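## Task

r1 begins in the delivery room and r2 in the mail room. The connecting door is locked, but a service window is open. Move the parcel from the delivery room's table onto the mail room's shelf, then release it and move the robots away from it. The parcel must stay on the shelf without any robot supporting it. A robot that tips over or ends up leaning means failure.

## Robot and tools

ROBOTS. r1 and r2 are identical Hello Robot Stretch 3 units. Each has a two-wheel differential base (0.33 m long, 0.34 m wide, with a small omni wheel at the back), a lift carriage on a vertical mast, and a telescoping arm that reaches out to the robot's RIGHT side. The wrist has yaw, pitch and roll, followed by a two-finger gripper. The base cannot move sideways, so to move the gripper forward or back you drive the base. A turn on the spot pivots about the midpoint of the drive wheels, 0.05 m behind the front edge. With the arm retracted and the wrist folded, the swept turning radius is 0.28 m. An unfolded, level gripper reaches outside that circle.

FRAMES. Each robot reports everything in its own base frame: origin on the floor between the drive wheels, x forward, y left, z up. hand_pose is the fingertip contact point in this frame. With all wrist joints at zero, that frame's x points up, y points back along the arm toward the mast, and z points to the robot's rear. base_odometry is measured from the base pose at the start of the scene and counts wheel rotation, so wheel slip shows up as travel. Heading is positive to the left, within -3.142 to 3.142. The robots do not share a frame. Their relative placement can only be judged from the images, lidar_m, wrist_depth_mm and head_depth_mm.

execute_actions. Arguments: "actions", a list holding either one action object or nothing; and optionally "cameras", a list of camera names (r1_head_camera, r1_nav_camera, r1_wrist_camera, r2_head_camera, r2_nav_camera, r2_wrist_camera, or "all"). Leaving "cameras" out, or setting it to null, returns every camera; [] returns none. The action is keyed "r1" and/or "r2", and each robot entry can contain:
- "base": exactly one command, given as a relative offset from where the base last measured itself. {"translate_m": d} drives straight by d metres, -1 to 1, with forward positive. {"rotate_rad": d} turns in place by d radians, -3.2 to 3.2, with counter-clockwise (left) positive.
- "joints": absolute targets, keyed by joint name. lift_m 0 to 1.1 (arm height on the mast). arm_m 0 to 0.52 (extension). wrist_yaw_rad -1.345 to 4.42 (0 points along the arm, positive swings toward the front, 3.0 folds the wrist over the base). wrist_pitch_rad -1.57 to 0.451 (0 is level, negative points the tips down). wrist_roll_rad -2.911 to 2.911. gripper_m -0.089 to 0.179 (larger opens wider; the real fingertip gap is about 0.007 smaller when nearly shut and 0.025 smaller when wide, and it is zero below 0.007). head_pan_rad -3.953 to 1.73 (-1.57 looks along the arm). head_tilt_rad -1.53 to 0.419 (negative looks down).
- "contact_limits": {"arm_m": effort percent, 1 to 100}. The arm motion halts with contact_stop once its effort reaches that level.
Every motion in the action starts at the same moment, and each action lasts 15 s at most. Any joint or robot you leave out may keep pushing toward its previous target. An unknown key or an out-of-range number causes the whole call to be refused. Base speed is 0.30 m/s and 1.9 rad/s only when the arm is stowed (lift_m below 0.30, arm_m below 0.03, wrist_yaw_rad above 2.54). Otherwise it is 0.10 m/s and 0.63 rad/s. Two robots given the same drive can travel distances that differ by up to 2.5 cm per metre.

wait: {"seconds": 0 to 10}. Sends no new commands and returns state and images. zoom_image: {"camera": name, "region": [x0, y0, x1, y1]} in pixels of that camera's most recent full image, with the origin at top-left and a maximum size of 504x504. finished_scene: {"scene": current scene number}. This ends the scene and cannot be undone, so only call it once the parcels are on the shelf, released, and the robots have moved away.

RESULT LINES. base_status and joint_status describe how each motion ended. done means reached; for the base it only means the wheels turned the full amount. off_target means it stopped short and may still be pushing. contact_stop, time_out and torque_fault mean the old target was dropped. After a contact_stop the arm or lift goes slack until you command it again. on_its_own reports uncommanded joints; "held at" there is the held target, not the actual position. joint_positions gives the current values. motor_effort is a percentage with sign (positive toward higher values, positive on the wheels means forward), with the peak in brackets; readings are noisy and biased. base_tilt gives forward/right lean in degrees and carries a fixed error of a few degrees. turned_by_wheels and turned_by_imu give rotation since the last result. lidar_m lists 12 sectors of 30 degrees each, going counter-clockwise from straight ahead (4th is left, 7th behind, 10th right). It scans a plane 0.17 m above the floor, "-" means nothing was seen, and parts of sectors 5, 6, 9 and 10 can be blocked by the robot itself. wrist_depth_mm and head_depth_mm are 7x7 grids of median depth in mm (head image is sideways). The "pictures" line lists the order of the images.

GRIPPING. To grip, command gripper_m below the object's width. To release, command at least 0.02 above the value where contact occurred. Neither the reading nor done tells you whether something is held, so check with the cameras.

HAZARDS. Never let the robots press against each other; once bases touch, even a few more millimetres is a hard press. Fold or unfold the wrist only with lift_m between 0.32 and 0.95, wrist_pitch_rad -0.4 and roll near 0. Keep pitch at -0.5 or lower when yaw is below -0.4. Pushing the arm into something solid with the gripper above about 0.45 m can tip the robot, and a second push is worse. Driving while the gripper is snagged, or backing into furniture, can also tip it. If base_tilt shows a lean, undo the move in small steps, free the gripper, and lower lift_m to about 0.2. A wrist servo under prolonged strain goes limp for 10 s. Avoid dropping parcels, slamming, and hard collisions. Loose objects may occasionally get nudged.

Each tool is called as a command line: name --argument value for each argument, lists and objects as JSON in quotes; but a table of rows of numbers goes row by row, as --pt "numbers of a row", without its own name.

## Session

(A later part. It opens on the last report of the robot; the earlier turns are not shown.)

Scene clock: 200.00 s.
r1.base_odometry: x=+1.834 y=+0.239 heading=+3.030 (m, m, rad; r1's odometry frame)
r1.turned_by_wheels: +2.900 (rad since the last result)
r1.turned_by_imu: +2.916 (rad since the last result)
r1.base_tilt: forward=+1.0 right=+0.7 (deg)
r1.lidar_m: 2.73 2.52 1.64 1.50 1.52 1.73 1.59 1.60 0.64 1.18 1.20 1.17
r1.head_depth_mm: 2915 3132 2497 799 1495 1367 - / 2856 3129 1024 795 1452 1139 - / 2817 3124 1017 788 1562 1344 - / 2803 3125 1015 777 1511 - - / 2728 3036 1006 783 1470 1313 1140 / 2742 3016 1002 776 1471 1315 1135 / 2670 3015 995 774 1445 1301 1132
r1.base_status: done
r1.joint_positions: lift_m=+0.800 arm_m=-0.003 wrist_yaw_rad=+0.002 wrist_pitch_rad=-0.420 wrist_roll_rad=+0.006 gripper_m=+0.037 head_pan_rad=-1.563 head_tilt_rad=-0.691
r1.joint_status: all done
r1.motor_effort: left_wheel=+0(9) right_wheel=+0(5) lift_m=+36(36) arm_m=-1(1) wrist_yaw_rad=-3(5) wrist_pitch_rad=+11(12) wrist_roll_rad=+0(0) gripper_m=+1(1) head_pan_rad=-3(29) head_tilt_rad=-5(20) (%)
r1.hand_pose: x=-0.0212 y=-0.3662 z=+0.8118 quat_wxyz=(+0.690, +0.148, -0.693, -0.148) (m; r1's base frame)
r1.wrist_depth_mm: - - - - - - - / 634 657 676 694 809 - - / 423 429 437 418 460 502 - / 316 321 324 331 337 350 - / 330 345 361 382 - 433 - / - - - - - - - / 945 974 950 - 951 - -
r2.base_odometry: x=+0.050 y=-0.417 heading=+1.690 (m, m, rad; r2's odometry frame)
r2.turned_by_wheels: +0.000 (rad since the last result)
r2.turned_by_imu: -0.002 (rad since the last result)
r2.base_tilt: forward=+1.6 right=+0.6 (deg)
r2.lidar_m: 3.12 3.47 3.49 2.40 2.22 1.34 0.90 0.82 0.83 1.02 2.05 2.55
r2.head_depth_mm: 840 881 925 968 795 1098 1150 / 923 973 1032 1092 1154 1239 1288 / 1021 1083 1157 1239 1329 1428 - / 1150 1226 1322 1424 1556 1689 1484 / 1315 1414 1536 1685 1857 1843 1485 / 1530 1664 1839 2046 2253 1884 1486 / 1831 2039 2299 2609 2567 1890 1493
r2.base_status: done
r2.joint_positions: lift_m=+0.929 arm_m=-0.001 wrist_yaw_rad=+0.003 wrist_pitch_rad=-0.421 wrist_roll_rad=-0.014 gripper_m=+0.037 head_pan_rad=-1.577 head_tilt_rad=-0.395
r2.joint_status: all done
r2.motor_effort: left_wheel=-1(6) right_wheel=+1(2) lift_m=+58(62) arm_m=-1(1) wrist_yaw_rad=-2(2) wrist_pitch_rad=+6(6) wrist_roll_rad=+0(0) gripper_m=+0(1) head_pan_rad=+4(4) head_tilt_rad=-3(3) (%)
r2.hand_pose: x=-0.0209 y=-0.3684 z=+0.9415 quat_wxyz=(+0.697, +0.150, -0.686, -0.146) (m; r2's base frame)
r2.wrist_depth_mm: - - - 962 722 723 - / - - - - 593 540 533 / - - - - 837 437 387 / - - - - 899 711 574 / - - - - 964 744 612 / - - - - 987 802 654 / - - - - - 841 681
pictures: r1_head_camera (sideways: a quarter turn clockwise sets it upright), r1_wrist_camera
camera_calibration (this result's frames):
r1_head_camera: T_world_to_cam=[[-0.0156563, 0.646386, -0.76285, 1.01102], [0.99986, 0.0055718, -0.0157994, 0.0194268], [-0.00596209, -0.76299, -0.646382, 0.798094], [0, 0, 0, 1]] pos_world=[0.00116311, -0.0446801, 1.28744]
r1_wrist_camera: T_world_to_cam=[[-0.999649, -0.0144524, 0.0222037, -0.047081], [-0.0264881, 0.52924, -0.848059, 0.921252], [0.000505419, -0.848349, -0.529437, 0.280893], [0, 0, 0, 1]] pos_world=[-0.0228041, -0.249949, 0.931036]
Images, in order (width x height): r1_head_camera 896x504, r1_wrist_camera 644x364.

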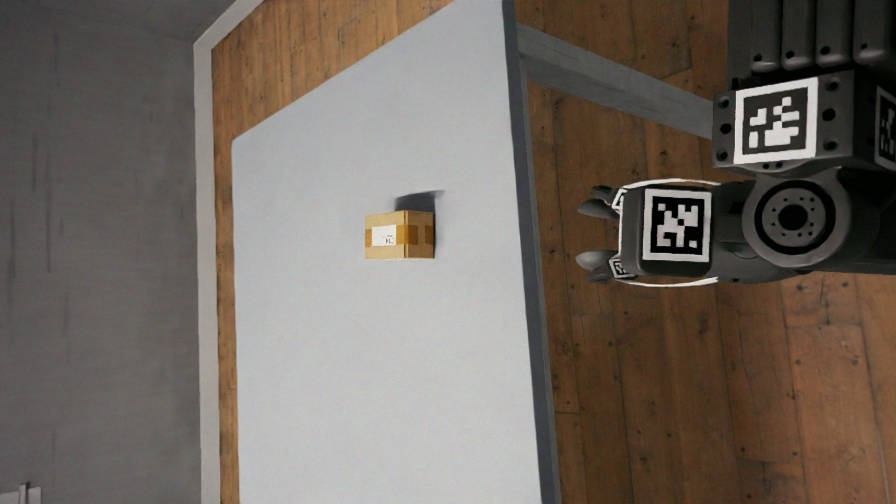

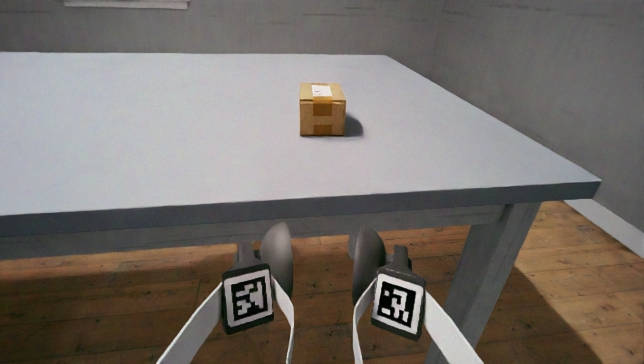

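execute_actions --actions '[{"r1": {"joints": {"lift_m": 0.775, "arm_m": 0.315, "gripper_m": 0.135}, "contact_limits": {"arm_m": 30}}, "r2": {"base": {"translate_m": -0.11}}}]' --cameras '["r1_head_camera", "r1_wrist_camera"]'

Scene clock: 227.77 s.
r1.base_odometry: x=+1.834 y=+0.239 heading=+3.030 (m, m, rad; r1's odometry frame)
r1.turned_by_wheels: +0.000 (rad since the last result)
r1.turned_by_imu: +0.000 (rad since the last result)
r1.base_tilt: forward=+0.7 right=+0.5 (deg)
r1.lidar_m: 2.74 2.52 1.64 1.50 1.51 1.73 1.58 1.60 0.64 1.18 1.20 1.17
r1.head_depth_mm: 2889 3090 2508 797 1541 - - / 2823 3161 1025 - - 1245 1149 / 2792 3111 1062 - 1535 1320 1143 / 2785 3061 1016 762 1468 1322 1144 / 2759 3105 1003 778 1475 1311 1148 / 2752 2985 1000 778 1462 1305 1134 / 2685 2945 994 775 1437 1304 1133
r1.base_status: not commanded
r1.joint_positions: lift_m=+0.775 arm_m=+0.315 wrist_yaw_rad=+0.001 wrist_pitch_rad=-0.420 wrist_roll_rad=+0.006 gripper_m=+0.135 head_pan_rad=-1.563 head_tilt_rad=-0.691
r1.joint_status: all done
r1.motor_effort: left_wheel=+0(1) right_wheel=+1(0) lift_m=+22(32) arm_m=+1(1) wrist_yaw_rad=-2(2) wrist_pitch_rad=+12(11) wrist_roll_rad=+0(0) gripper_m=+1(79) head_pan_rad=-2(2) head_tilt_rad=-5(4) (%)
r1.contact_limits: arm_m 30 (drawing in: default 16, maximum 26; extending or still: default 20, maximum 34)
r1.hand_pose: x=-0.0213 y=-0.6838 z=+0.7875 quat_wxyz=(+0.690, +0.148, -0.693, -0.148) (m; r1's base frame)
r1.wrist_depth_mm: - - - - - - - / 546 555 586 599 625 - - / 357 366 374 381 390 401 - / 269 271 275 186 286 292 298 / 215 221 219 146 218 230 233 / 179 - 176 126 174 - 191 / - 150 152 138 154 151 162
r2.base_odometry: x=+0.063 y=-0.526 heading=+1.690 (m, m, rad; r2's odometry frame)
r2.turned_by_wheels: +0.000 (rad since the last result)
r2.turned_by_imu: +0.000 (rad since the last result)
r2.base_tilt: forward=+1.7 right=+0.6 (deg)
r2.lidar_m: 3.23 3.55 3.58 2.33 2.15 1.20 0.81 0.74 0.74 0.92 1.83 2.62
r2.head_depth_mm: 816 877 951 1002 758 970 1030 / 824 865 911 972 764 1108 1152 / 917 968 1031 1102 1144 1267 - / 1026 1096 1174 1268 1386 1518 1490 / 1172 1262 1373 1499 1657 1751 1496 / 1358 1490 1632 1812 2054 1888 1494 / 1621 1816 2039 2351 2442 1909 1503
r2.base_status: done
r2.joint_positions: lift_m=+0.929 arm_m=-0.001 wrist_yaw_rad=+0.003 wrist_pitch_rad=-0.421 wrist_roll_rad=-0.014 gripper_m=+0.037 head_pan_rad=-1.577 head_tilt_rad=-0.395
r2.joint_status: not commanded
r2.motor_effort: left_wheel=-1(4) right_wheel=+2(2) lift_m=+58(58) arm_m=-1(1) wrist_yaw_rad=-2(2) wrist_pitch_rad=+6(6) wrist_roll_rad=+0(0) gripper_m=-1(1) head_pan_rad=+4(4) head_tilt_rad=-2(3) (%)
r2.hand_pose: x=-0.0209 y=-0.3684 z=+0.9415 quat_wxyz=(+0.697, +0.150, -0.686, -0.146) (m; r2's base frame)
r2.wrist_depth_mm: - - - 837 678 - - / - - - 881 554 539 523 / - - - 994 441 385 377 / - - - - 775 393 307 / - - - - 838 654 527 / - - - - 846 694 565 / - - - - - 736 592
pictures: r1_head_camera (sideways: a quarter turn clockwise sets it upright), r1_wrist_camera
camera_calibration (this result's frames):
r1_head_camera: T_world_to_cam=[[-0.01555, 0.646389, -0.762849, 1.01102], [0.999861, 0.00540733, -0.0157994, 0.0194268], [-0.00608761, -0.762989, -0.646383, 0.798095], [0, 0, 0, 1]] pos_world=[0.00115576, -0.0446793, 1.28744]
r1_wrist_camera: T_world_to_cam=[[-0.99966, -0.0136402, 0.0222044, -0.0507573], [-0.0260588, 0.529193, -0.848101, 1.06869], [-0.000182134, -0.848392, -0.529369, -0.00158331], [0, 0, 0, 1]] pos_world=[-0.0228916, -0.567578, 0.906645]
Images, in order (width x height): r1_head_camera 896x504, r1_wrist_camera 644x364.

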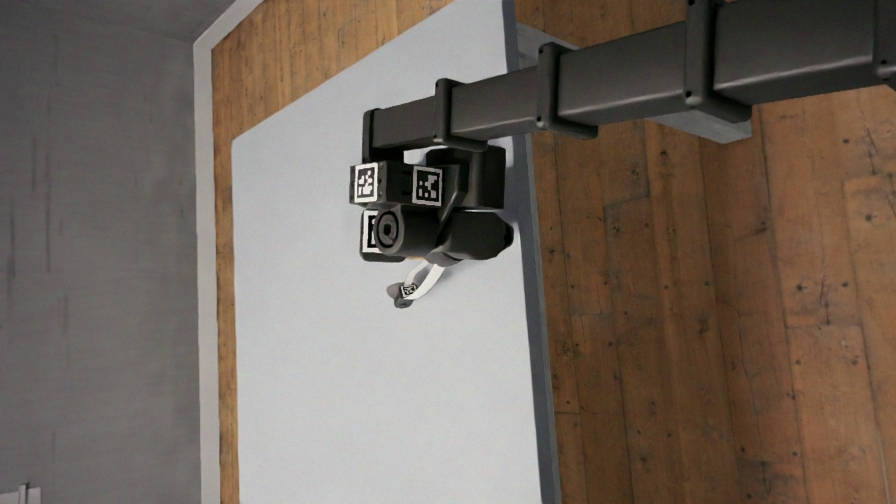

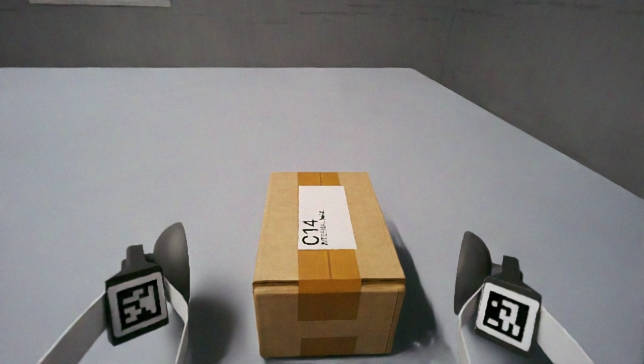

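execute_actions --actions '[{"r1": {"joints": {"arm_m": 0.327, "gripper_m": 0.01}}, "r2": {"base": {"rotate_rad": -0.45}}}]' --cameras '["r1_wrist_camera"]'

Scene clock: 237.33 s.
r1.base_odometry: x=+1.834 y=+0.239 heading=+3.030 (m, m, rad; r1's odometry frame)
r1.turned_by_wheels: +0.000 (rad since the last result)
r1.turned_by_imu: +0.000 (rad since the last result)
r1.base_tilt: forward=+0.9 right=+0.8 (deg)
r1.lidar_m: 2.73 2.53 1.64 1.50 1.52 1.73 1.59 1.60 0.64 1.18 1.19 1.17
r1.head_depth_mm: 2865 3083 2544 800 1548 - - / 2857 3152 1073 - - 1247 1151 / 2824 3161 1061 - 1521 1327 1143 / 2797 3075 1053 747 1484 1324 1142 / 2731 3035 1008 783 1466 1319 1142 / 2721 3017 997 773 1477 1308 1127 / 2695 3013 995 774 1429 1307 1134
r1.base_status: not commanded
r1.joint_positions: lift_m=+0.775 arm_m=+0.327 wrist_yaw_rad=+0.001 wrist_pitch_rad=-0.420 wrist_roll_rad=+0.006 gripper_m=+0.011 head_pan_rad=-1.563 head_tilt_rad=-0.691
r1.joint_status: all done
r1.motor_effort: left_wheel=-1(1) right_wheel=+0(0) lift_m=+21(22) arm_m=+1(0) wrist_yaw_rad=-1(0) wrist_pitch_rad=+12(12) wrist_roll_rad=+0(0) gripper_m=-24(97) head_pan_rad=-3(3) head_tilt_rad=-4(4) (%)
r1.hand_pose: x=-0.0213 y=-0.6959 z=+0.7875 quat_wxyz=(+0.690, +0.148, -0.693, -0.148) (m; r1's base frame)
r1.wrist_depth_mm: - - - - - - - / 542 558 577 596 626 - - / 358 365 373 383 393 403 - / 268 272 276 186 286 293 312 / 214 216 219 146 227 229 233 / 178 181 124 125 127 189 190 / 153 153 150 136 149 160 162
r2.base_odometry: x=+0.063 y=-0.526 heading=+1.240 (m, m, rad; r2's odometry frame)
r2.turned_by_wheels: -0.450 (rad since the last result)
r2.turned_by_imu: -0.453 (rad since the last result)
r2.base_tilt: forward=+1.7 right=+0.5 (deg)
r2.lidar_m: 2.65 3.42 3.55 3.32 2.27 2.13 1.15 0.79 0.74 0.75 0.97 2.20
r2.head_depth_mm: - - 3208 3844 756 586 869 / - - - 2605 762 612 934 / - - - 1164 766 640 - / - - - 1178 769 990 1106 / - - - 1095 773 1069 1182 / 844 871 912 969 779 1147 1273 / 800 866 937 1017 1065 1249 1376
r2.base_status: done
r2.joint_positions: lift_m=+0.929 arm_m=-0.001 wrist_yaw_rad=+0.002 wrist_pitch_rad=-0.421 wrist_roll_rad=-0.014 gripper_m=+0.037 head_pan_rad=-1.577 head_tilt_rad=-0.395
r2.joint_status: not commanded
r2.motor_effort: left_wheel=+1(4) right_wheel=-2(6) lift_m=+58(58) arm_m=+0(0) wrist_yaw_rad=-2(2) wrist_pitch_rad=+6(6) wrist_roll_rad=+0(0) gripper_m=+0(0) head_pan_rad=+4(3) head_tilt_rad=-3(3) (%)
r2.hand_pose: x=-0.0210 y=-0.3684 z=+0.9415 quat_wxyz=(+0.697, +0.150, -0.686, -0.146) (m; r2's base frame)
r2.wrist_depth_mm: 760 657 805 - - - - / 883 694 586 567 557 542 520 / - 470 413 395 388 385 377 / - 970 797 387 329 302 292 / - - 909 780 642 570 279 / - - - 867 694 630 555 / - - - 998 835 683 600
pictures: r1_wrist_camera
camera_calibration (this result's frames):
r1_wrist_camera: T_world_to_cam=[[-0.99966, -0.0136397, 0.0222077, -0.0509237], [-0.0260613, 0.529143, -0.848132, 1.07505], [-0.000182735, -0.848423, -0.529319, -0.0118337], [0, 0, 0, 1]] pos_world=[-0.0228915, -0.57959, 0.906651]
Images, in order (width x height): r1_wrist_camera 644x364.

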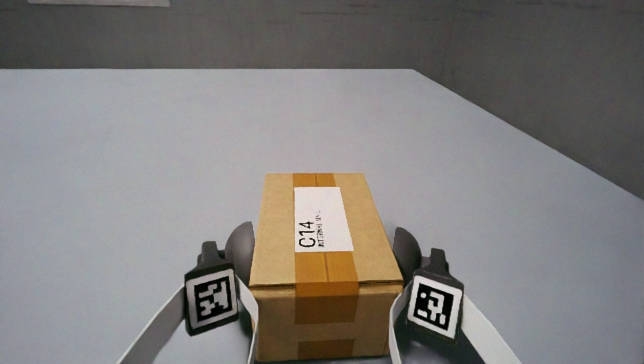

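execute_actions --actions '[{"r1": {"joints": {"lift_m": 0.82, "gripper_m": -0.015}}, "r2": {"base": {"rotate_rad": -0.3}}}]' --cameras '["r1_wrist_camera"]'

Scene clock: 246.27 s.
r1.base_odometry: x=+1.834 y=+0.239 heading=+3.030 (m, m, rad; r1's odometry frame)
r1.turned_by_wheels: +0.000 (rad since the last result)
r1.turned_by_imu: +0.000 (rad since the last result)
r1.base_tilt: forward=+0.9 right=+0.7 (deg)
r1.lidar_m: 2.73 2.52 1.64 1.50 1.51 1.73 1.59 1.60 0.64 1.18 1.19 1.17
r1.head_depth_mm: 2888 3076 2521 823 - - - / 2847 3131 1176 - 1529 1240 1151 / 2841 3141 1117 740 1528 1315 1148 / 2787 3100 1082 746 1482 1318 1139 / 2747 3003 1006 778 1466 1317 1140 / 2729 2958 995 778 1479 1300 1132 / 2677 2966 991 772 1430 1309 1131
r1.base_status: not commanded
r1.joint_positions: lift_m=+0.820 arm_m=+0.327 wrist_yaw_rad=+0.001 wrist_pitch_rad=-0.423 wrist_roll_rad=+0.006 gripper_m=-0.010 head_pan_rad=-1.563 head_tilt_rad=-0.691
r1.joint_status: gripper_m off_target (ended at -0.010, target -0.015); the others done
r1.motor_effort: left_wheel=+0(0) right_wheel=+0(1) lift_m=+37(38) arm_m=+1(1) wrist_yaw_rad=-1(0) wrist_pitch_rad=+13(13) wrist_roll_rad=+0(0) gripper_m=-33(98) head_pan_rad=-1(1) head_tilt_rad=-4(4) (%)
r1.hand_pose: x=-0.0213 y=-0.6955 z=+0.8312 quat_wxyz=(+0.690, +0.149, -0.693, -0.149) (m; r1's base frame)
r1.wrist_depth_mm: - - - - - - - / - - - - - - - / 459 467 476 491 502 - - / 343 351 357 186 369 378 - / 277 281 284 147 292 296 311 / 230 234 124 125 127 244 246 / 198 199 195 135 194 208 209
r2.base_odometry: x=+0.063 y=-0.526 heading=+0.940 (m, m, rad; r2's odometry frame)
r2.turned_by_wheels: -0.300 (rad since the last result)
r2.turned_by_imu: -0.302 (rad since the last result)
r2.base_tilt: forward=+1.7 right=+0.5 (deg)
r2.lidar_m: 2.60 2.82 3.60 3.55 2.69 2.15 1.86 0.93 0.74 0.74 0.80 1.23
r2.head_depth_mm: - - - 3679 757 586 881 / - - - 2638 761 610 921 / - - 3273 3875 764 604 - / - - - 2727 768 618 970 / - - - 3969 773 644 992 / - - - 1193 778 648 1020 / - - - 1201 780 948 1046
r2.base_status: done
r2.joint_positions: lift_m=+0.929 arm_m=-0.001 wrist_yaw_rad=+0.002 wrist_pitch_rad=-0.421 wrist_roll_rad=-0.014 gripper_m=+0.037 head_pan_rad=-1.577 head_tilt_rad=-0.395
r2.joint_status: not commanded
r2.motor_effort: left_wheel=+1(3) right_wheel=-2(7) lift_m=+58(58) arm_m=-1(1) wrist_yaw_rad=-1(2) wrist_pitch_rad=+6(6) wrist_roll_rad=+0(0) gripper_m=-1(0) head_pan_rad=+4(4) head_tilt_rad=-2(2) (%)
r2.hand_pose: x=-0.0211 y=-0.3684 z=+0.9415 quat_wxyz=(+0.697, +0.150, -0.686, -0.146) (m; r2's base frame)
r2.wrist_depth_mm: - - - - - - 496 / 608 593 592 563 558 550 465 / 416 410 404 398 389 382 375 / 362 347 340 330 315 310 300 / 767 736 698 671 631 620 599 / 872 824 797 773 704 695 662 / - 960 933 878 860 792 751
pictures: r1_wrist_camera
camera_calibration (this result's frames):
r1_wrist_camera: T_world_to_cam=[[-0.99966, -0.0137047, 0.0221685, -0.0519023], [-0.026062, 0.531574, -0.846611, 1.11237], [-0.000181665, -0.846901, -0.531751, 0.014702], [0, 0, 0, 1]] pos_world=[-0.0228914, -0.579568, 0.950715]
Images, in order (width x height): r1_wrist_camera 644x364.

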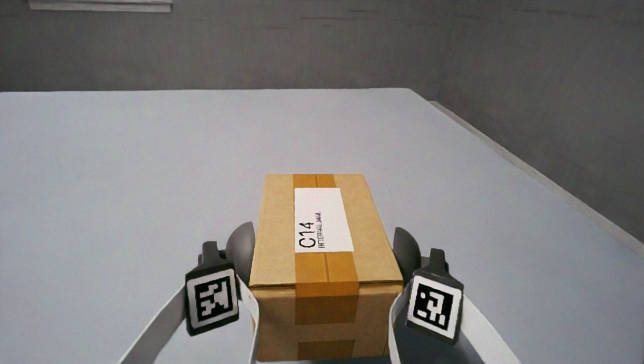

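execute_actions --actions '[{"r1": {"base": {"translate_m": 0.3}, "joints": {"arm_m": 0.0, "wrist_yaw_rad": 2.65, "head_pan_rad": 0.0, "head_tilt_rad": -0.3}}, "r2": {"base": {"rotate_rad": -0.133}, "joints": {"gripper_m": 0.135, "head_tilt_rad": -0.5}}}]' --cameras '["r1_head_camera", "r1_wrist_camera", "r2_head_camera", "r2_wrist_camera"]'

Scene clock: 336.53 s.
r1.base_odometry: x=+1.536 y=+0.273 heading=+3.030 (m, m, rad; r1's odometry frame)
r1.turned_by_wheels: +0.000 (rad since the last result)
r1.turned_by_imu: +0.001 (rad since the last result)
r1.base_tilt: forward=+0.8 right=+0.6 (deg)
r1.lidar_m: 2.43 2.44 1.68 1.54 1.56 1.93 1.88 0.82 0.81 1.14 1.15 0.89
r1.head_depth_mm: 2166 2383 2529 2726 2458 979 1086 / 2151 - 2813 2663 2456 1811 1425 / 2132 - 2732 2565 2455 1797 1437 / 2064 - 2439 2539 2409 1793 1412 / 2041 2179 2315 2500 2396 1787 1412 / 2013 2140 2302 2470 2373 1755 1403 / 1962 2104 2246 2372 2343 1759 1403
r1.base_status: done
r1.joint_positions: lift_m=+0.820 arm_m=+0.000 wrist_yaw_rad=+2.648 wrist_pitch_rad=-0.423 wrist_roll_rad=+0.006 gripper_m=+0.024 head_pan_rad=-0.007 head_tilt_rad=-0.309
r1.joint_status: all done
r1.on_its_own: gripper_m is held at +0.023, not at your -0.015, by its stall guard, which is not easing now
r1.motor_effort: left_wheel=-1(2) right_wheel=+1(5) lift_m=+36(37) arm_m=-3(1) wrist_yaw_rad=+3(6) wrist_pitch_rad=+13(13) wrist_roll_rad=+0(0) gripper_m=-20(19) head_pan_rad=+2(29) head_tilt_rad=+5(32) (%)
r1.hand_pose: x=+0.0847 y=+0.0518 z=+0.8312 quat_wxyz=(+0.313, +0.708, -0.025, +0.632) (m; r1's base frame)
r1.wrist_depth_mm: - - - - - - - / - - - - - - - / - - - - - - - / - - - 187 - - - / - - - 146 - - - / - - 124 125 127 - - / - - 962 136 953 - -
r2.base_odometry: x=+0.063 y=-0.526 heading=+0.807 (m, m, rad; r2's odometry frame)
r2.turned_by_wheels: -0.133 (rad since the last result)
r2.turned_by_imu: -0.132 (rad since the last result)
r2.base_tilt: forward=+1.7 right=+0.5 (deg)
r2.lidar_m: 2.60 2.70 3.69 3.54 3.02 2.20 2.13 1.04 0.76 0.74 0.77 1.05
r2.head_depth_mm: - - - 900 647 925 - / - - - 905 650 927 - / - - - 912 652 918 - / - - 3970 920 655 935 1073 / - - 3997 924 659 952 1098 / - - - 933 663 973 1095 / - - - 939 666 975 1105
r2.base_status: done
r2.joint_positions: lift_m=+0.929 arm_m=-0.001 wrist_yaw_rad=+0.002 wrist_pitch_rad=-0.421 wrist_roll_rad=-0.014 gripper_m=+0.135 head_pan_rad=-1.577 head_tilt_rad=-0.494
r2.joint_status: all done
r2.motor_effort: left_wheel=+1(6) right_wheel=-2(6) lift_m=+58(58) arm_m=-1(0) wrist_yaw_rad=+0(1) wrist_pitch_rad=+6(6) wrist_roll_rad=+0(0) gripper_m=+0(80) head_pan_rad=+4(3) head_tilt_rad=-3(17) (%)
r2.hand_pose: x=-0.0211 y=-0.3684 z=+0.9415 quat_wxyz=(+0.697, +0.150, -0.686, -0.146) (m; r2's base frame)
r2.wrist_depth_mm: - - - - - 541 470 / 621 600 581 571 564 503 506 / 416 412 405 396 388 382 529 / 326 326 327 324 329 328 326 / 651 654 664 664 669 666 679 / 744 - 752 752 768 - 789 / 824 885 860 864 870 899 881
pictures: r1_head_camera (sideways: a quarter turn clockwise sets it upright), r1_wrist_camera, r2_head_camera (sideways: a quarter turn clockwise sets it upright), r2_wrist_camera
camera_calibration (this result's frames):
r1_head_camera: T_world_to_cam=[[-0.315706, -0.00834251, -0.94882, 1.25539], [0.0151135, 0.99979, -0.0138195, 0.0228635], [0.948737, -0.0187029, -0.315513, 0.361757], [0, 0, 0, 1]] pos_world=[0.0527776, -0.00561966, 1.3056]
r1_wrist_camera: T_world_to_cam=[[0.886605, -0.461996, 0.0221755, -0.0721814], [-0.229134, -0.480363, -0.84661, 0.78753], [0.401783, 0.745528, -0.531751, 0.531043], [0, 0, 0, 1]] pos_world=[0.0310826, -0.0509548, 0.950715]
r2_head_camera: T_world_to_cam=[[0.0120967, 0.420776, -0.907084, 1.1982], [0.999439, 0.0232353, 0.0241067, -0.0337594], [0.0312199, -0.906867, -0.420259, 0.502674], [0, 0, 0, 1]] pos_world=[0.00355279, -0.0475299, 1.29893]
r2_wrist_camera: T_world_to_cam=[[-0.999656, 0.0259614, -0.00371422, -0.0104837], [0.0174048, 0.550798, -0.834457, 1.02318], [-0.0196179, -0.834235, -0.551061, 0.379803], [0, 0, 0, 1]] pos_world=[-0.0208375, -0.246451, 1.06306]
Images, in order (width x height): r1_head_camera 896x504, r1_wrist_camera 644x364, r2_head_camera 896x504, r2_wrist_camera 644x364.

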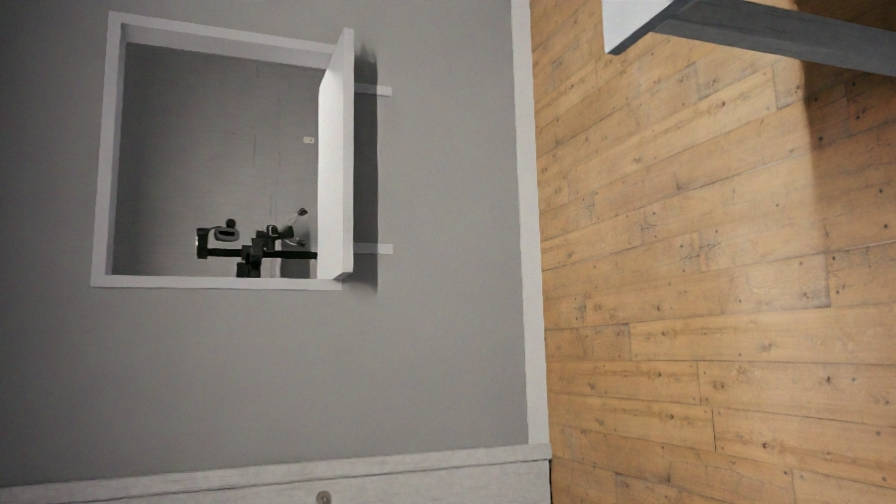

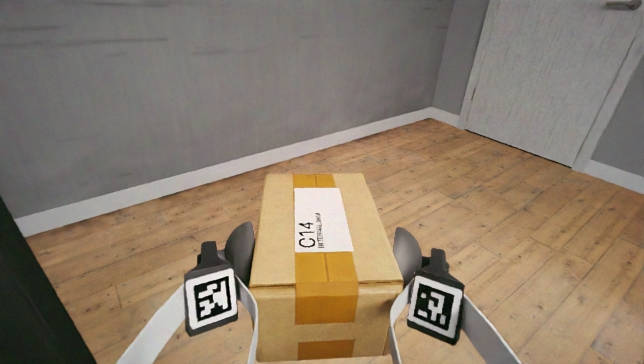

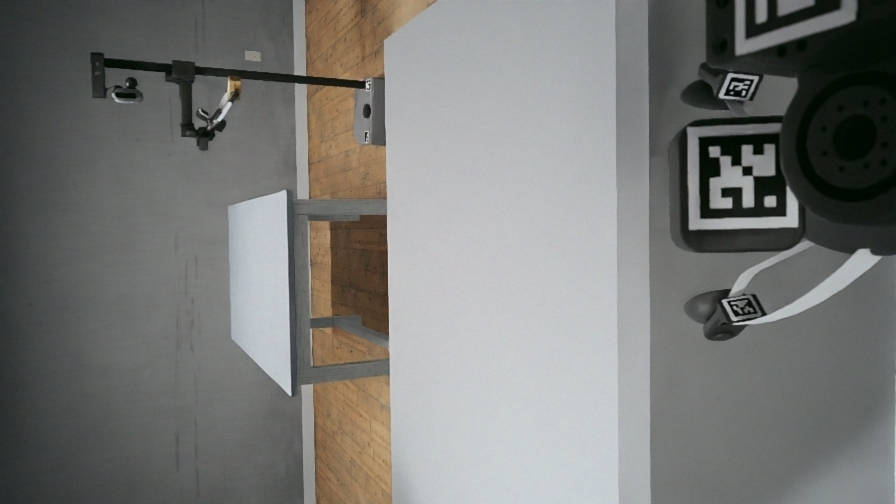

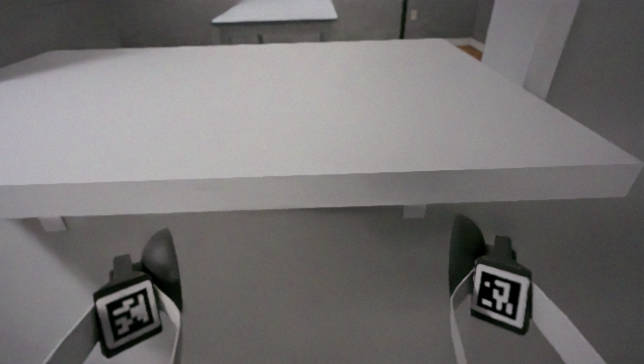

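execute_actions --actions '[{"r1": {"base": {"translate_m": 0.7}, "joints": {"lift_m": 0.29}}}]' --cameras '["r1_wrist_camera"]'

Scene clock: 357.87 s.
r1.base_odometry: x=+0.841 y=+0.351 heading=+3.029 (m, m, rad; r1's odometry frame)
r1.turned_by_wheels: +0.000 (rad since the last result)
r1.turned_by_imu: +0.005 (rad since the last result)
r1.base_tilt: forward=+1.0 right=+0.5 (deg)
r1.lidar_m: 1.74 1.76 1.79 1.64 1.66 2.06 2.58 1.40 1.13 0.41 0.39 1.90
r1.head_depth_mm: 1551 - - 1902 2079 1820 1436 / 1529 - - 1882 2031 1813 1423 / 1506 - - 1843 2009 1812 1428 / 1488 - 2578 1816 1970 1791 1416 / 1466 1547 1646 1784 1897 1779 1418 / 1434 1526 1622 1734 1889 1760 1397 / 1404 1500 1603 1696 1849 1767 1397
r1.base_status: done
r1.joint_positions: lift_m=+0.290 arm_m=+0.000 wrist_yaw_rad=+2.649 wrist_pitch_rad=-0.424 wrist_roll_rad=+0.006 gripper_m=+0.024 head_pan_rad=-0.007 head_tilt_rad=-0.308
r1.joint_status: all done
r1.on_its_own: gripper_m is held at +0.023, not at your -0.015, by its stall guard, which is not easing now
r1.motor_effort: left_wheel=-1(6) right_wheel=+1(5) lift_m=+23(34) arm_m=-2(3) wrist_yaw_rad=+3(2) wrist_pitch_rad=+13(13) wrist_roll_rad=+0(0) gripper_m=-19(20) head_pan_rad=+2(2) head_tilt_rad=+3(4) (%)
r1.hand_pose: x=+0.0846 y=+0.0518 z=+0.3017 quat_wxyz=(+0.313, +0.708, -0.025, +0.632) (m; r1's base frame)
r1.wrist_depth_mm: - - - - - - - / - - - - - - - / - - - - - - - / 763 772 777 186 810 826 841 / 612 623 627 148 648 657 665 / 513 515 124 125 127 537 544 / - 452 421 135 429 461 461
r2.base_odometry: x=+0.063 y=-0.526 heading=+0.807 (m, m, rad; r2's odometry frame)
r2.turned_by_wheels: +0.000 (rad since the last result)
r2.turned_by_imu: +0.001 (rad since the last result)
r2.base_tilt: forward=+1.7 right=+0.6 (deg)
r2.lidar_m: 2.59 2.71 3.67 3.55 3.01 2.21 2.13 1.04 0.76 0.74 0.77 1.06
r2.head_depth_mm: - - - 903 645 926 - / - - - 904 650 925 - / - - - 915 654 925 - / - - 3921 916 656 934 1075 / - - 3987 921 659 951 1093 / - - - 927 661 970 1102 / - - - 939 665 973 1104
r2.base_status: not commanded
r2.joint_positions: lift_m=+0.929 arm_m=-0.001 wrist_yaw_rad=+0.002 wrist_pitch_rad=-0.421 wrist_roll_rad=-0.014 gripper_m=+0.135 head_pan_rad=-1.577 head_tilt_rad=-0.494
r2.joint_status: not commanded
r2.motor_effort: left_wheel=+1(1) right_wheel=-2(3) lift_m=+58(58) arm_m=-1(1) wrist_yaw_rad=-1(1) wrist_pitch_rad=+6(6) wrist_roll_rad=+0(0) gripper_m=+0(0) head_pan_rad=+4(4) head_tilt_rad=-3(3) (%)
r2.hand_pose: x=-0.0211 y=-0.3684 z=+0.9415 quat_wxyz=(+0.697, +0.150, -0.686, -0.146) (m; r2's base frame)
r2.wrist_depth_mm: - - - - - 534 464 / 611 606 584 569 555 511 503 / 415 410 404 396 387 382 535 / 325 328 326 325 327 326 327 / 657 654 659 670 674 669 693 / 724 - 741 749 756 - 787 / 837 853 862 869 873 911 879
pictures: r1_wrist_camera
camera_calibration (this result's frames):
r1_wrist_camera: T_world_to_cam=[[0.886784, -0.461653, 0.0221677, -0.0603825], [-0.229199, -0.480904, -0.846286, 0.339104], [0.40135, 0.745392, -0.532268, 0.249716], [0, 0, 0, 1]] pos_world=[0.0310452, -0.0509352, 0.421233]
Images, in order (width x height): r1_wrist_camera 644x364.

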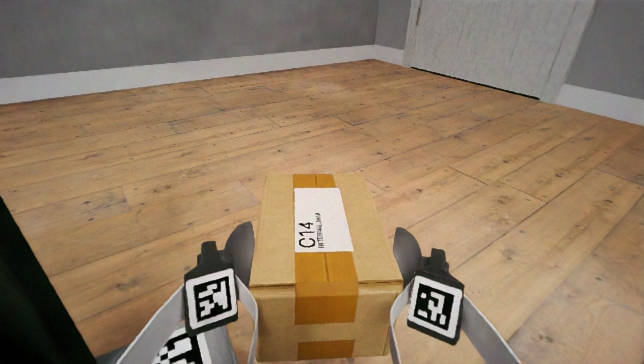

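execute_actions --actions '[{"r1": {"base": {"rotate_rad": -0.28}}, "r2": {"base": {"rotate_rad": 0.3}, "joints": {"lift_m": 0.96}}}]' --cameras '[]'

Scene clock: 381.23 s.
r1.base_odometry: x=+0.841 y=+0.351 heading=+2.750 (m, m, rad; r1's odometry frame)
r1.turned_by_wheels: -0.280 (rad since the last result)
r1.turned_by_imu: -0.281 (rad since the last result)
r1.base_tilt: forward=+0.9 right=+0.5 (deg)
r1.lidar_m: 1.77 1.74 1.86 1.67 1.65 1.76 2.62 1.39 1.35 1.05 0.39 2.26
r1.head_depth_mm: 1864 2004 2180 2400 2470 1823 1435 / 1781 1887 2051 2248 2327 1806 1440 / 1708 1980 1979 2093 2223 1780 1430 / 1613 - - 1978 2127 1794 1419 / 1559 - - 1869 2011 1785 1409 / 1587 - - 1769 1926 1774 1403 / 1441 2384 1854 1674 1813 1761 1393
r1.base_status: done
r1.joint_positions: lift_m=+0.290 arm_m=+0.000 wrist_yaw_rad=+2.649 wrist_pitch_rad=-0.424 wrist_roll_rad=+0.006 gripper_m=+0.024 head_pan_rad=-0.007 head_tilt_rad=-0.308
r1.joint_status: not commanded
r1.on_its_own: gripper_m is held at +0.023, not at your -0.015, by its stall guard, which is not easing now
r1.motor_effort: left_wheel=+3(8) right_wheel=-1(4) lift_m=+23(23) arm_m=-2(3) wrist_yaw_rad=+1(3) wrist_pitch_rad=+13(13) wrist_roll_rad=+0(0) gripper_m=-20(20) head_pan_rad=+2(3) head_tilt_rad=+2(5) (%)
r1.hand_pose: x=+0.0846 y=+0.0518 z=+0.3017 quat_wxyz=(+0.313, +0.708, -0.025, +0.632) (m; r1's base frame)
r1.wrist_depth_mm: - - - - - - - / - - - - - - - / - - - - - - - / 761 768 782 186 810 814 844 / 614 620 629 147 646 652 662 / 512 518 124 125 127 536 546 / - 454 420 136 429 458 459
r2.base_odometry: x=+0.063 y=-0.526 heading=+1.107 (m, m, rad; r2's odometry frame)
r2.turned_by_wheels: +0.300 (rad since the last result)
r2.turned_by_imu: +0.303 (rad since the last result)
r2.base_tilt: forward=+1.7 right=+0.6 (deg)
r2.lidar_m: 2.60 3.09 3.53 3.57 2.44 2.14 1.34 0.83 0.74 0.74 0.88 1.61
r2.head_depth_mm: - - 2780 901 648 - - / - - 3879 905 649 - - / - - 3928 913 666 - - / - - - 919 684 1035 1204 / - - - 926 716 1108 1242 / - - - 928 723 1141 1281 / 3971 904 936 921 761 1213 1339
r2.base_status: done
r2.joint_positions: lift_m=+0.959 arm_m=-0.001 wrist_yaw_rad=+0.002 wrist_pitch_rad=-0.420 wrist_roll_rad=-0.014 gripper_m=+0.135 head_pan_rad=-1.577 head_tilt_rad=-0.494
r2.joint_status: all done
r2.motor_effort: left_wheel=-2(4) right_wheel=+3(7) lift_m=+58(57) arm_m=-1(1) wrist_yaw_rad=+0(2) wrist_pitch_rad=+6(6) wrist_roll_rad=+0(0) gripper_m=-1(0) head_pan_rad=+4(4) head_tilt_rad=-3(3) (%)
r2.hand_pose: x=-0.0211 y=-0.3685 z=+0.9715 quat_wxyz=(+0.697, +0.149, -0.686, -0.146) (m; r2's base frame)
r2.wrist_depth_mm: 612 673 - - - - - / 680 645 696 684 656 638 632 / 499 481 481 471 461 453 443 / 886 420 386 362 354 350 347 / - 881 776 707 351 312 293 / - - 927 784 723 - 588 / - - - 936 820 733 644
pictures: none
No camera images: the call's "cameras" was empty. Leave "cameras" out to get every camera's image.

execute_actions --actions '[{"r1": {"base": {"translate_m": 1.0}}, "r2": {"base": {"rotate_rad": 1.04}}}]' --cameras '["r1_nav_camera"]'

Scene clock: 388.37 s.
r1.base_odometry: x=-0.083 y=+0.733 heading=+2.750 (m, m, rad; r1's odometry frame)
r1.turned_by_wheels: +0.000 (rad since the last result)
r1.turned_by_imu: +0.007 (rad since the last result)
r1.base_tilt: forward=+0.7 right=+0.6 (deg)
r1.lidar_m: 0.84 0.83 0.89 1.30 2.06 2.20 3.31 0.83 1.04 2.76 2.29 1.06
r1.head_depth_mm: 882 935 1002 1081 1196 1342 1417 / 3802 - 1075 1080 915 1239 1347 / - - - 1195 854 1163 1279 / - - - 1188 796 1082 1189 / - - - 1166 752 1016 1108 / - - - 1158 748 957 1037 / - - - 3613 743 901 978
r1.base_status: done
r1.joint_positions: lift_m=+0.290 arm_m=+0.000 wrist_yaw_rad=+2.649 wrist_pitch_rad=-0.424 wrist_roll_rad=+0.006 gripper_m=+0.024 head_pan_rad=-0.007 head_tilt_rad=-0.308
r1.joint_status: not commanded
r1.on_its_own: gripper_m is held at +0.023, not at your -0.015, by its stall guard, which is not easing now
r1.motor_effort: left_wheel=+1(10) right_wheel=-1(4) lift_m=+23(23) arm_m=-2(3) wrist_yaw_rad=+2(1) wrist_pitch_rad=+14(13) wrist_roll_rad=+0(0) gripper_m=-19(19) head_pan_rad=+2(2) head_tilt_rad=+4(4) (%)
r1.hand_pose: x=+0.0846 y=+0.0518 z=+0.3017 quat_wxyz=(+0.313, +0.708, -0.025, +0.632) (m; r1's base frame)
r1.wrist_depth_mm: - - - 913 764 657 572 / - - - - 818 693 606 / - - - - 858 736 635 / 759 771 783 187 807 753 669 / 617 617 631 147 646 653 653 / 515 515 124 125 127 543 546 / - 450 421 135 427 457 459
r2.base_odometry: x=+0.063 y=-0.526 heading=+2.147 (m, m, rad; r2's odometry frame)
r2.turned_by_wheels: +1.040 (rad since the last result)
r2.turned_by_imu: +1.051 (rad since the last result)
r2.base_tilt: forward=+1.6 right=+0.6 (deg)
r2.lidar_m: 3.55 3.56 2.43 2.14 1.35 0.83 0.74 0.74 0.88 1.60 2.60 3.08
r2.head_depth_mm: 1333 1389 1449 1521 1579 - - / 1656 1727 1825 1944 1978 - - / 2168 2333 2531 2624 2203 - - / 2325 2518 2756 2907 2176 1682 1361 / 2279 2469 2668 2818 2186 1635 1379 / 2240 2409 2582 2745 2191 1700 1382 / 2182 2371 2540 2726 2199 1705 1381
r2.base_status: done
r2.joint_positions: lift_m=+0.959 arm_m=-0.001 wrist_yaw_rad=+0.002 wrist_pitch_rad=-0.420 wrist_roll_rad=-0.014 gripper_m=+0.135 head_pan_rad=-1.577 head_tilt_rad=-0.494
r2.joint_status: not commanded
r2.motor_effort: left_wheel=-2(6) right_wheel=+3(8) lift_m=+58(58) arm_m=-1(1) wrist_yaw_rad=-1(1) wrist_pitch_rad=+6(6) wrist_roll_rad=+0(0) gripper_m=+1(0) head_pan_rad=+3(4) head_tilt_rad=-3(3) (%)
r2.hand_pose: x=-0.0211 y=-0.3685 z=+0.9715 quat_wxyz=(+0.697, +0.149, -0.686, -0.146) (m; r2's base frame)
r2.wrist_depth_mm: - - - - - 878 654 / - - - - - 904 662 / - - - - - 920 467 / - - - - - 945 694 / - - - - - 933 725 / - - - - - - 728 / - - - - - - 712
pictures: r1_nav_camera (sideways: a quarter turn counterclockwise sets it upright)
camera_calibration (this result's frames):
r1_nav_camera: T_world_to_cam=[[0.284761, 0.03626, 0.957912, -1.21465], [-0.0526178, -0.997187, 0.0533884, -0.011355], [0.957153, -0.0656062, -0.282052, 0.319703], [0, 0, 0, 1]] pos_world=[0.0392827, 0.0536945, 1.25431]
Images, in order (width x height): r1_nav_camera 672x504.

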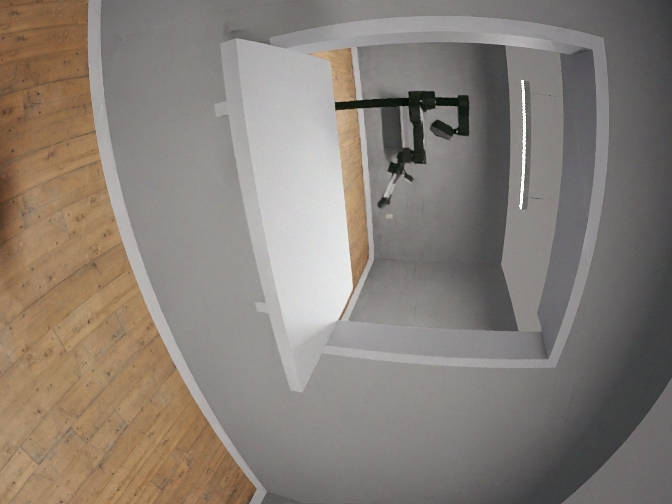

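execute_actions --actions '[{"r1": {"base": {"rotate_rad": 1.98}, "joints": {"lift_m": 0.95, "wrist_yaw_rad": 0.0, "arm_m": 0.14, "head_pan_rad": -1.57, "head_tilt_rad": -0.5}}, "r2": {"base": {"translate_m": -0.18}}}]' --cameras '["r1_head_camera", "r1_wrist_camera"]'

Scene clock: 403.03 s.
r1.base_odometry: x=-0.083 y=+0.733 heading=-1.554 (m, m, rad; r1's odometry frame)
r1.turned_by_wheels: +1.980 (rad since the last result)
r1.turned_by_imu: +1.991 (rad since the last result)
r1.base_tilt: forward=+0.9 right=+0.8 (deg)
r1.lidar_m: 2.05 2.12 2.90 0.83 1.04 2.83 2.72 1.18 0.86 0.83 0.86 1.17
r1.head_depth_mm: - - 3957 - - 1216 1270 / - - 3876 - - 1208 1256 / - - 3770 - - 1218 1255 / 1262 - 1437 868 1049 1212 1250 / - - 1403 774 1034 1193 1251 / - - 917 766 1025 1199 1242 / 666 731 808 910 1027 1193 1237
r1.base_status: done
r1.joint_positions: lift_m=+0.950 arm_m=+0.140 wrist_yaw_rad=+0.002 wrist_pitch_rad=-0.424 wrist_roll_rad=+0.006 gripper_m=+0.024 head_pan_rad=-1.563 head_tilt_rad=-0.494
r1.joint_status: all done
r1.on_its_own: gripper_m is held at +0.023, not at your -0.015, by its stall guard, which is not easing now
r1.motor_effort: left_wheel=+0(10) right_wheel=+0(4) lift_m=+36(38) arm_m=+1(0) wrist_yaw_rad=-1(2) wrist_pitch_rad=+13(13) wrist_roll_rad=+0(0) gripper_m=-19(20) head_pan_rad=-2(30) head_tilt_rad=-2(18) (%)
r1.hand_pose: x=-0.0211 y=-0.5084 z=+0.9611 quat_wxyz=(+0.690, +0.149, -0.693, -0.149) (m; r1's base frame)
r1.wrist_depth_mm: 385 404 - - - - - / 417 424 - 734 - - - / 449 443 462 473 484 496 510 / 498 337 343 187 356 362 368 / 284 275 273 147 281 284 290 / 617 610 125 125 127 630 618 / 691 697 704 136 691 699 705
r2.base_odometry: x=+0.161 y=-0.677 heading=+2.147 (m, m, rad; r2's odometry frame)
r2.turned_by_wheels: +0.000 (rad since the last result)
r2.turned_by_imu: +0.000 (rad since the last result)
r2.base_tilt: forward=+1.7 right=+0.6 (deg)
r2.lidar_m: 3.73 3.75 2.37 2.11 1.06 0.63 0.56 0.56 0.67 1.22 2.65 3.14
r2.head_depth_mm: 1004 1048 1093 1139 734 - - / 1248 1314 1379 1460 1537 - - / 1633 1740 1881 2036 2037 - - / 2293 2498 2721 2876 2168 1691 1351 / 2320 2518 2705 2882 2179 1634 1372 / 2261 2471 2643 2835 2190 1694 1386 / 2246 2383 2596 2777 2208 1700 1384
r2.base_status: done
r2.joint_positions: lift_m=+0.959 arm_m=-0.001 wrist_yaw_rad=+0.002 wrist_pitch_rad=-0.420 wrist_roll_rad=-0.014 gripper_m=+0.135 head_pan_rad=-1.577 head_tilt_rad=-0.494
r2.joint_status: not commanded
r2.motor_effort: left_wheel=-2(5) right_wheel=+2(3) lift_m=+58(58) arm_m=-1(1) wrist_yaw_rad=-2(1) wrist_pitch_rad=+6(6) wrist_roll_rad=+0(0) gripper_m=+1(0) head_pan_rad=+4(4) head_tilt_rad=-2(4) (%)
r2.hand_pose: x=-0.0211 y=-0.3685 z=+0.9715 quat_wxyz=(+0.697, +0.149, -0.686, -0.146) (m; r2's base frame)
r2.wrist_depth_mm: - - - - 964 619 486 / - - - - - 656 536 / - - - - - 457 446 / - - - - - 384 346 / - - - - - 675 294 / - - - - - - 291 / - - - - - 805 527
pictures: r1_head_camera (sideways: a quarter turn clockwise sets it upright), r1_wrist_camera
camera_calibration (this result's frames):
r1_head_camera: T_world_to_cam=[[-0.0143893, 0.484219, -0.874829, 1.15701], [0.999884, 0.00252338, -0.0150495, 0.0184543], [-0.00507972, -0.874943, -0.484199, 0.587088], [0, 0, 0, 1]] pos_world=[0.00117862, -0.0466222, 1.29673]
r1_wrist_camera: T_world_to_cam=[[-0.999645, -0.014794, 0.0221644, -0.052527], [-0.0266383, 0.532123, -0.846248, 1.12278], [0.000725192, -0.846538, -0.532328, 0.242938], [0, 0, 0, 1]] pos_world=[-0.0227754, -0.39258, 1.08064]
Images, in order (width x height): r1_head_camera 896x504, r1_wrist_camera 644x364.

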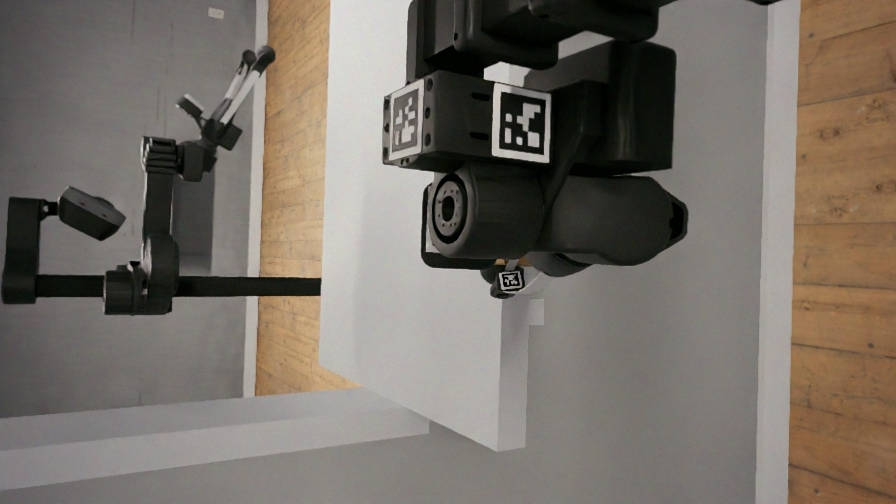

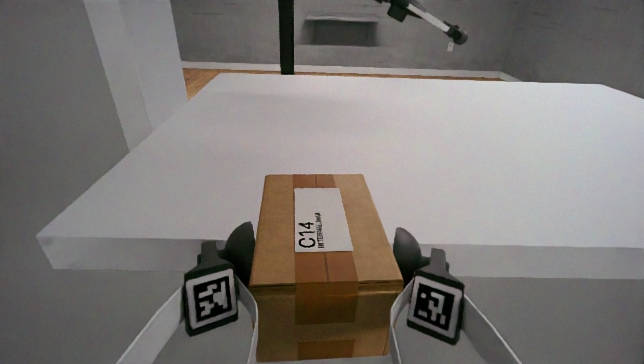

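execute_actions --actions '[{"r1": {"joints": {"arm_m": 0.42, "lift_m": 0.932}}, "r2": {"base": {"rotate_rad": -1.34}, "joints": {"head_tilt_rad": -0.6}}}]' --cameras '["r1_wrist_camera", "r2_wrist_camera", "r2_head_camera"]'

Scene clock: 416.40 s.
r1.base_odometry: x=-0.083 y=+0.733 heading=-1.554 (m, m, rad; r1's odometry frame)
r1.turned_by_wheels: +0.000 (rad since the last result)
r1.turned_by_imu: +0.000 (rad since the last result)
r1.base_tilt: forward=+0.9 right=+0.6 (deg)
r1.lidar_m: 2.04 2.12 2.90 0.82 1.04 2.83 2.72 1.18 0.86 0.83 0.86 1.17
r1.head_depth_mm: - - - - - 1213 1260 / - - - 752 1028 1185 1260 / - - - 746 1033 1194 1261 / - 1316 3766 741 1026 1186 1241 / - - 1174 771 1030 1192 1239 / - - 921 768 1034 1191 1245 / 667 729 809 902 1028 1200 1240
r1.base_status: not commanded
r1.joint_positions: lift_m=+0.932 arm_m=+0.420 wrist_yaw_rad=+0.001 wrist_pitch_rad=-0.424 wrist_roll_rad=+0.006 gripper_m=+0.024 head_pan_rad=-1.563 head_tilt_rad=-0.494
r1.joint_status: all done
r1.on_its_own: gripper_m is held at +0.023, not at your -0.015, by its stall guard, which is not easing now
r1.motor_effort: left_wheel=+0(1) right_wheel=+0(0) lift_m=+23(32) arm_m=+1(2) wrist_yaw_rad=-1(2) wrist_pitch_rad=+14(14) wrist_roll_rad=+0(0) gripper_m=-19(19) head_pan_rad=-1(2) head_tilt_rad=-4(3) (%)
r1.hand_pose: x=-0.0213 y=-0.7884 z=+0.9436 quat_wxyz=(+0.690, +0.149, -0.693, -0.149) (m; r1's base frame)
r1.wrist_depth_mm: - - - - - - - / - - - - - - - / 287 440 415 423 432 444 457 / 273 304 309 187 320 327 331 / 240 242 245 147 253 257 259 / 199 202 125 125 127 211 213 / 171 172 168 136 168 179 180
r2.base_odometry: x=+0.161 y=-0.677 heading=+0.807 (m, m, rad; r2's odometry frame)
r2.turned_by_wheels: -1.340 (rad since the last result)
r2.turned_by_imu: -1.353 (rad since the last result)
r2.base_tilt: forward=+1.8 right=+0.6 (deg)
r2.lidar_m: 2.22 2.75 3.76 3.72 2.98 2.16 2.11 0.79 0.58 0.56 0.58 0.80
r2.head_depth_mm: - - 3639 742 - - - / - - 3685 747 610 - - / - - 848 720 - - - / - 949 3263 755 597 483 972 / - 2536 3743 763 599 478 965 / - - 3370 765 580 481 967 / - - 3867 770 584 482 969
r2.base_status: done
r2.joint_positions: lift_m=+0.959 arm_m=-0.001 wrist_yaw_rad=+0.002 wrist_pitch_rad=-0.420 wrist_roll_rad=-0.014 gripper_m=+0.135 head_pan_rad=-1.577 head_tilt_rad=-0.592
r2.joint_status: all done
r2.motor_effort: left_wheel=+1(6) right_wheel=-2(6) lift_m=+58(58) arm_m=-1(1) wrist_yaw_rad=-2(1) wrist_pitch_rad=+6(6) wrist_roll_rad=+0(0) gripper_m=-1(0) head_pan_rad=+4(3) head_tilt_rad=-4(18) (%)
r2.hand_pose: x=-0.0211 y=-0.3685 z=+0.9715 quat_wxyz=(+0.697, +0.149, -0.686, -0.146) (m; r2's base frame)
r2.wrist_depth_mm: - - - - - - 312 / - - - 491 664 554 326 / 494 485 479 452 466 428 349 / 370 373 362 358 354 349 375 / 300 300 296 290 289 295 283 / 252 - 248 245 243 - 239 / 220 208 213 210 210 203 207
pictures: r1_wrist_camera, r2_head_camera (sideways: a quarter turn clockwise sets it upright), r2_wrist_camera
camera_calibration (this result's frames):
r1_wrist_camera: T_world_to_cam=[[-0.99966, -0.0137188, 0.0221619, -0.0556732], [-0.0260637, 0.532317, -0.846144, 1.25704], [-0.000189079, -0.846434, -0.532493, -0.0031351], [0, 0, 0, 1]] pos_world=[-0.0228919, -0.672558, 1.0632]
r2_head_camera: T_world_to_cam=[[0.0126184, 0.508072, -0.861222, 1.13837], [0.999423, 0.0207413, 0.0268795, -0.0373658], [0.0315196, -0.861065, -0.507517, 0.616213], [0, 0, 0, 1]] pos_world=[0.00355711, -0.0470012, 1.29414]
r2_wrist_camera: T_world_to_cam=[[-0.999655, 0.0260136, -0.00372268, -0.0103551], [0.0174348, 0.55055, -0.83462, 1.04837], [-0.0196619, -0.834397, -0.550814, 0.396028], [0, 0, 0, 1]] pos_world=[-0.020843, -0.246466, 1.09309]
Images, in order (width x height): r1_wrist_camera 644x364, r2_head_camera 896x504, r2_wrist_camera 644x364.

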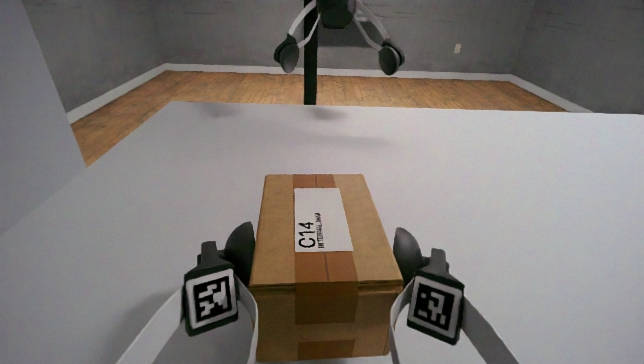

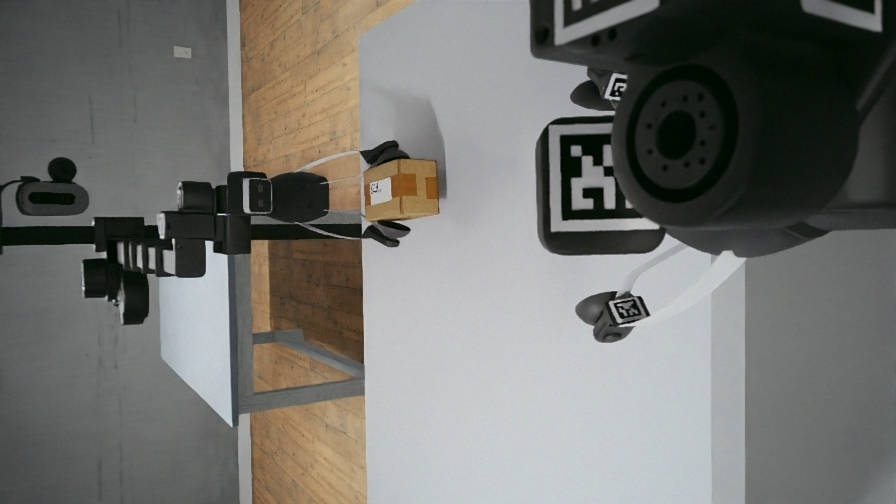

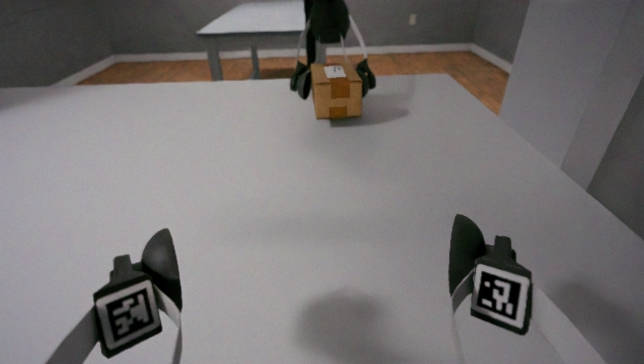

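execute_actions --actions '[{"r1": {"joints": {"lift_m": 0.914}}, "r2": {"base": {"translate_m": -0.028}, "joints": {"lift_m": 0.925, "arm_m": 0.07}}}]' --cameras '["r1_wrist_camera"]'

Scene clock: 440.60 s.
r1.base_odometry: x=-0.083 y=+0.733 heading=-1.554 (m, m, rad; r1's odometry frame)
r1.turned_by_wheels: +0.000 (rad since the last result)
r1.turned_by_imu: +0.000 (rad since the last result)
r1.base_tilt: forward=+0.9 right=+0.6 (deg)
r1.lidar_m: 2.05 2.12 2.89 0.83 1.04 2.83 2.72 1.18 0.86 0.83 0.86 1.17
r1.head_depth_mm: - - - 883 - 1244 1263 / - - - 750 1032 1187 1257 / - - - 746 1021 1192 1248 / 1353 1398 1142 725 1027 1192 1249 / - - 1169 771 1029 1197 1244 / - - 916 765 1030 1196 1240 / 666 733 808 908 1035 1192 1230
r1.base_status: not commanded
r1.joint_positions: lift_m=+0.914 arm_m=+0.420 wrist_yaw_rad=+0.001 wrist_pitch_rad=-0.423 wrist_roll_rad=+0.006 gripper_m=+0.024 head_pan_rad=-1.563 head_tilt_rad=-0.494
r1.joint_status: all done
r1.on_its_own: gripper_m is held at +0.023, not at your -0.015, by its stall guard, which is not easing now
r1.motor_effort: left_wheel=-1(1) right_wheel=+0(0) lift_m=+23(23) arm_m=+1(1) wrist_yaw_rad=+0(1) wrist_pitch_rad=+13(14) wrist_roll_rad=+0(0) gripper_m=-19(21) head_pan_rad=-3(1) head_tilt_rad=-3(2) (%)
r1.hand_pose: x=-0.0213 y=-0.7884 z=+0.9257 quat_wxyz=(+0.690, +0.149, -0.693, -0.149) (m; r1's base frame)
r1.wrist_depth_mm: - - - 847 - - - / - - - - - - - / 288 365 373 378 386 398 408 / 261 271 275 185 285 290 294 / 213 216 219 146 227 229 231 / 179 180 125 125 127 189 190 / 153 154 151 136 149 160 162
r2.base_odometry: x=+0.142 y=-0.697 heading=+0.807 (m, m, rad; r2's odometry frame)
r2.turned_by_wheels: +0.000 (rad since the last result)
r2.turned_by_imu: +0.001 (rad since the last result)
r2.base_tilt: forward=+1.6 right=+0.6 (deg)
r2.lidar_m: 2.21 2.77 3.81 3.72 2.94 2.14 2.08 0.79 0.58 0.56 0.58 0.80
r2.head_depth_mm: - - 3604 743 - - 1017 / - - 3699 779 - - 1008 / - - 3451 742 - - 1011 / - 929 3249 726 576 477 958 / - 2332 3781 764 579 479 959 / - - 3359 765 581 481 964 / - - 3775 773 584 483 970
r2.base_status: done
r2.joint_positions: lift_m=+0.926 arm_m=+0.070 wrist_yaw_rad=+0.002 wrist_pitch_rad=-0.420 wrist_roll_rad=-0.014 gripper_m=+0.135 head_pan_rad=-1.577 head_tilt_rad=-0.592
r2.joint_status: all done
r2.motor_effort: left_wheel=+1(3) right_wheel=-2(7) lift_m=+21(54) arm_m=+3(4) wrist_yaw_rad=-1(1) wrist_pitch_rad=+6(6) wrist_roll_rad=+0(0) gripper_m=+0(0) head_pan_rad=+4(4) head_tilt_rad=-5(4) (%)
r2.hand_pose: x=-0.0211 y=-0.4388 z=+0.9378 quat_wxyz=(+0.697, +0.149, -0.686, -0.146) (m; r2's base frame)
r2.wrist_depth_mm: - - - - - - 279 / - 596 570 418 549 - 278 / 411 399 392 373 382 366 281 / 308 304 301 296 292 291 287 / 249 247 243 240 240 243 235 / 208 - 204 202 200 - 196 / 181 172 176 175 174 167 171
pictures: r1_wrist_camera
camera_calibration (this result's frames):
r1_wrist_camera: T_world_to_cam=[[-0.99966, -0.0137035, 0.0221707, -0.0552756], [-0.0260631, 0.531879, -0.846419, 1.24187], [-0.000193219, -0.84671, -0.532055, -0.0133215], [0, 0, 0, 1]] pos_world=[-0.0228922, -0.672563, 1.04528]
Images, in order (width x height): r1_wrist_camera 644x364.

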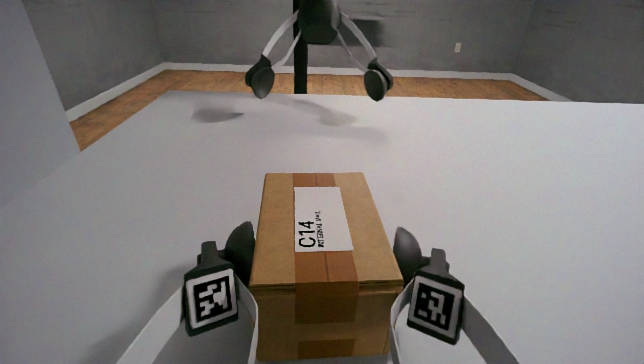

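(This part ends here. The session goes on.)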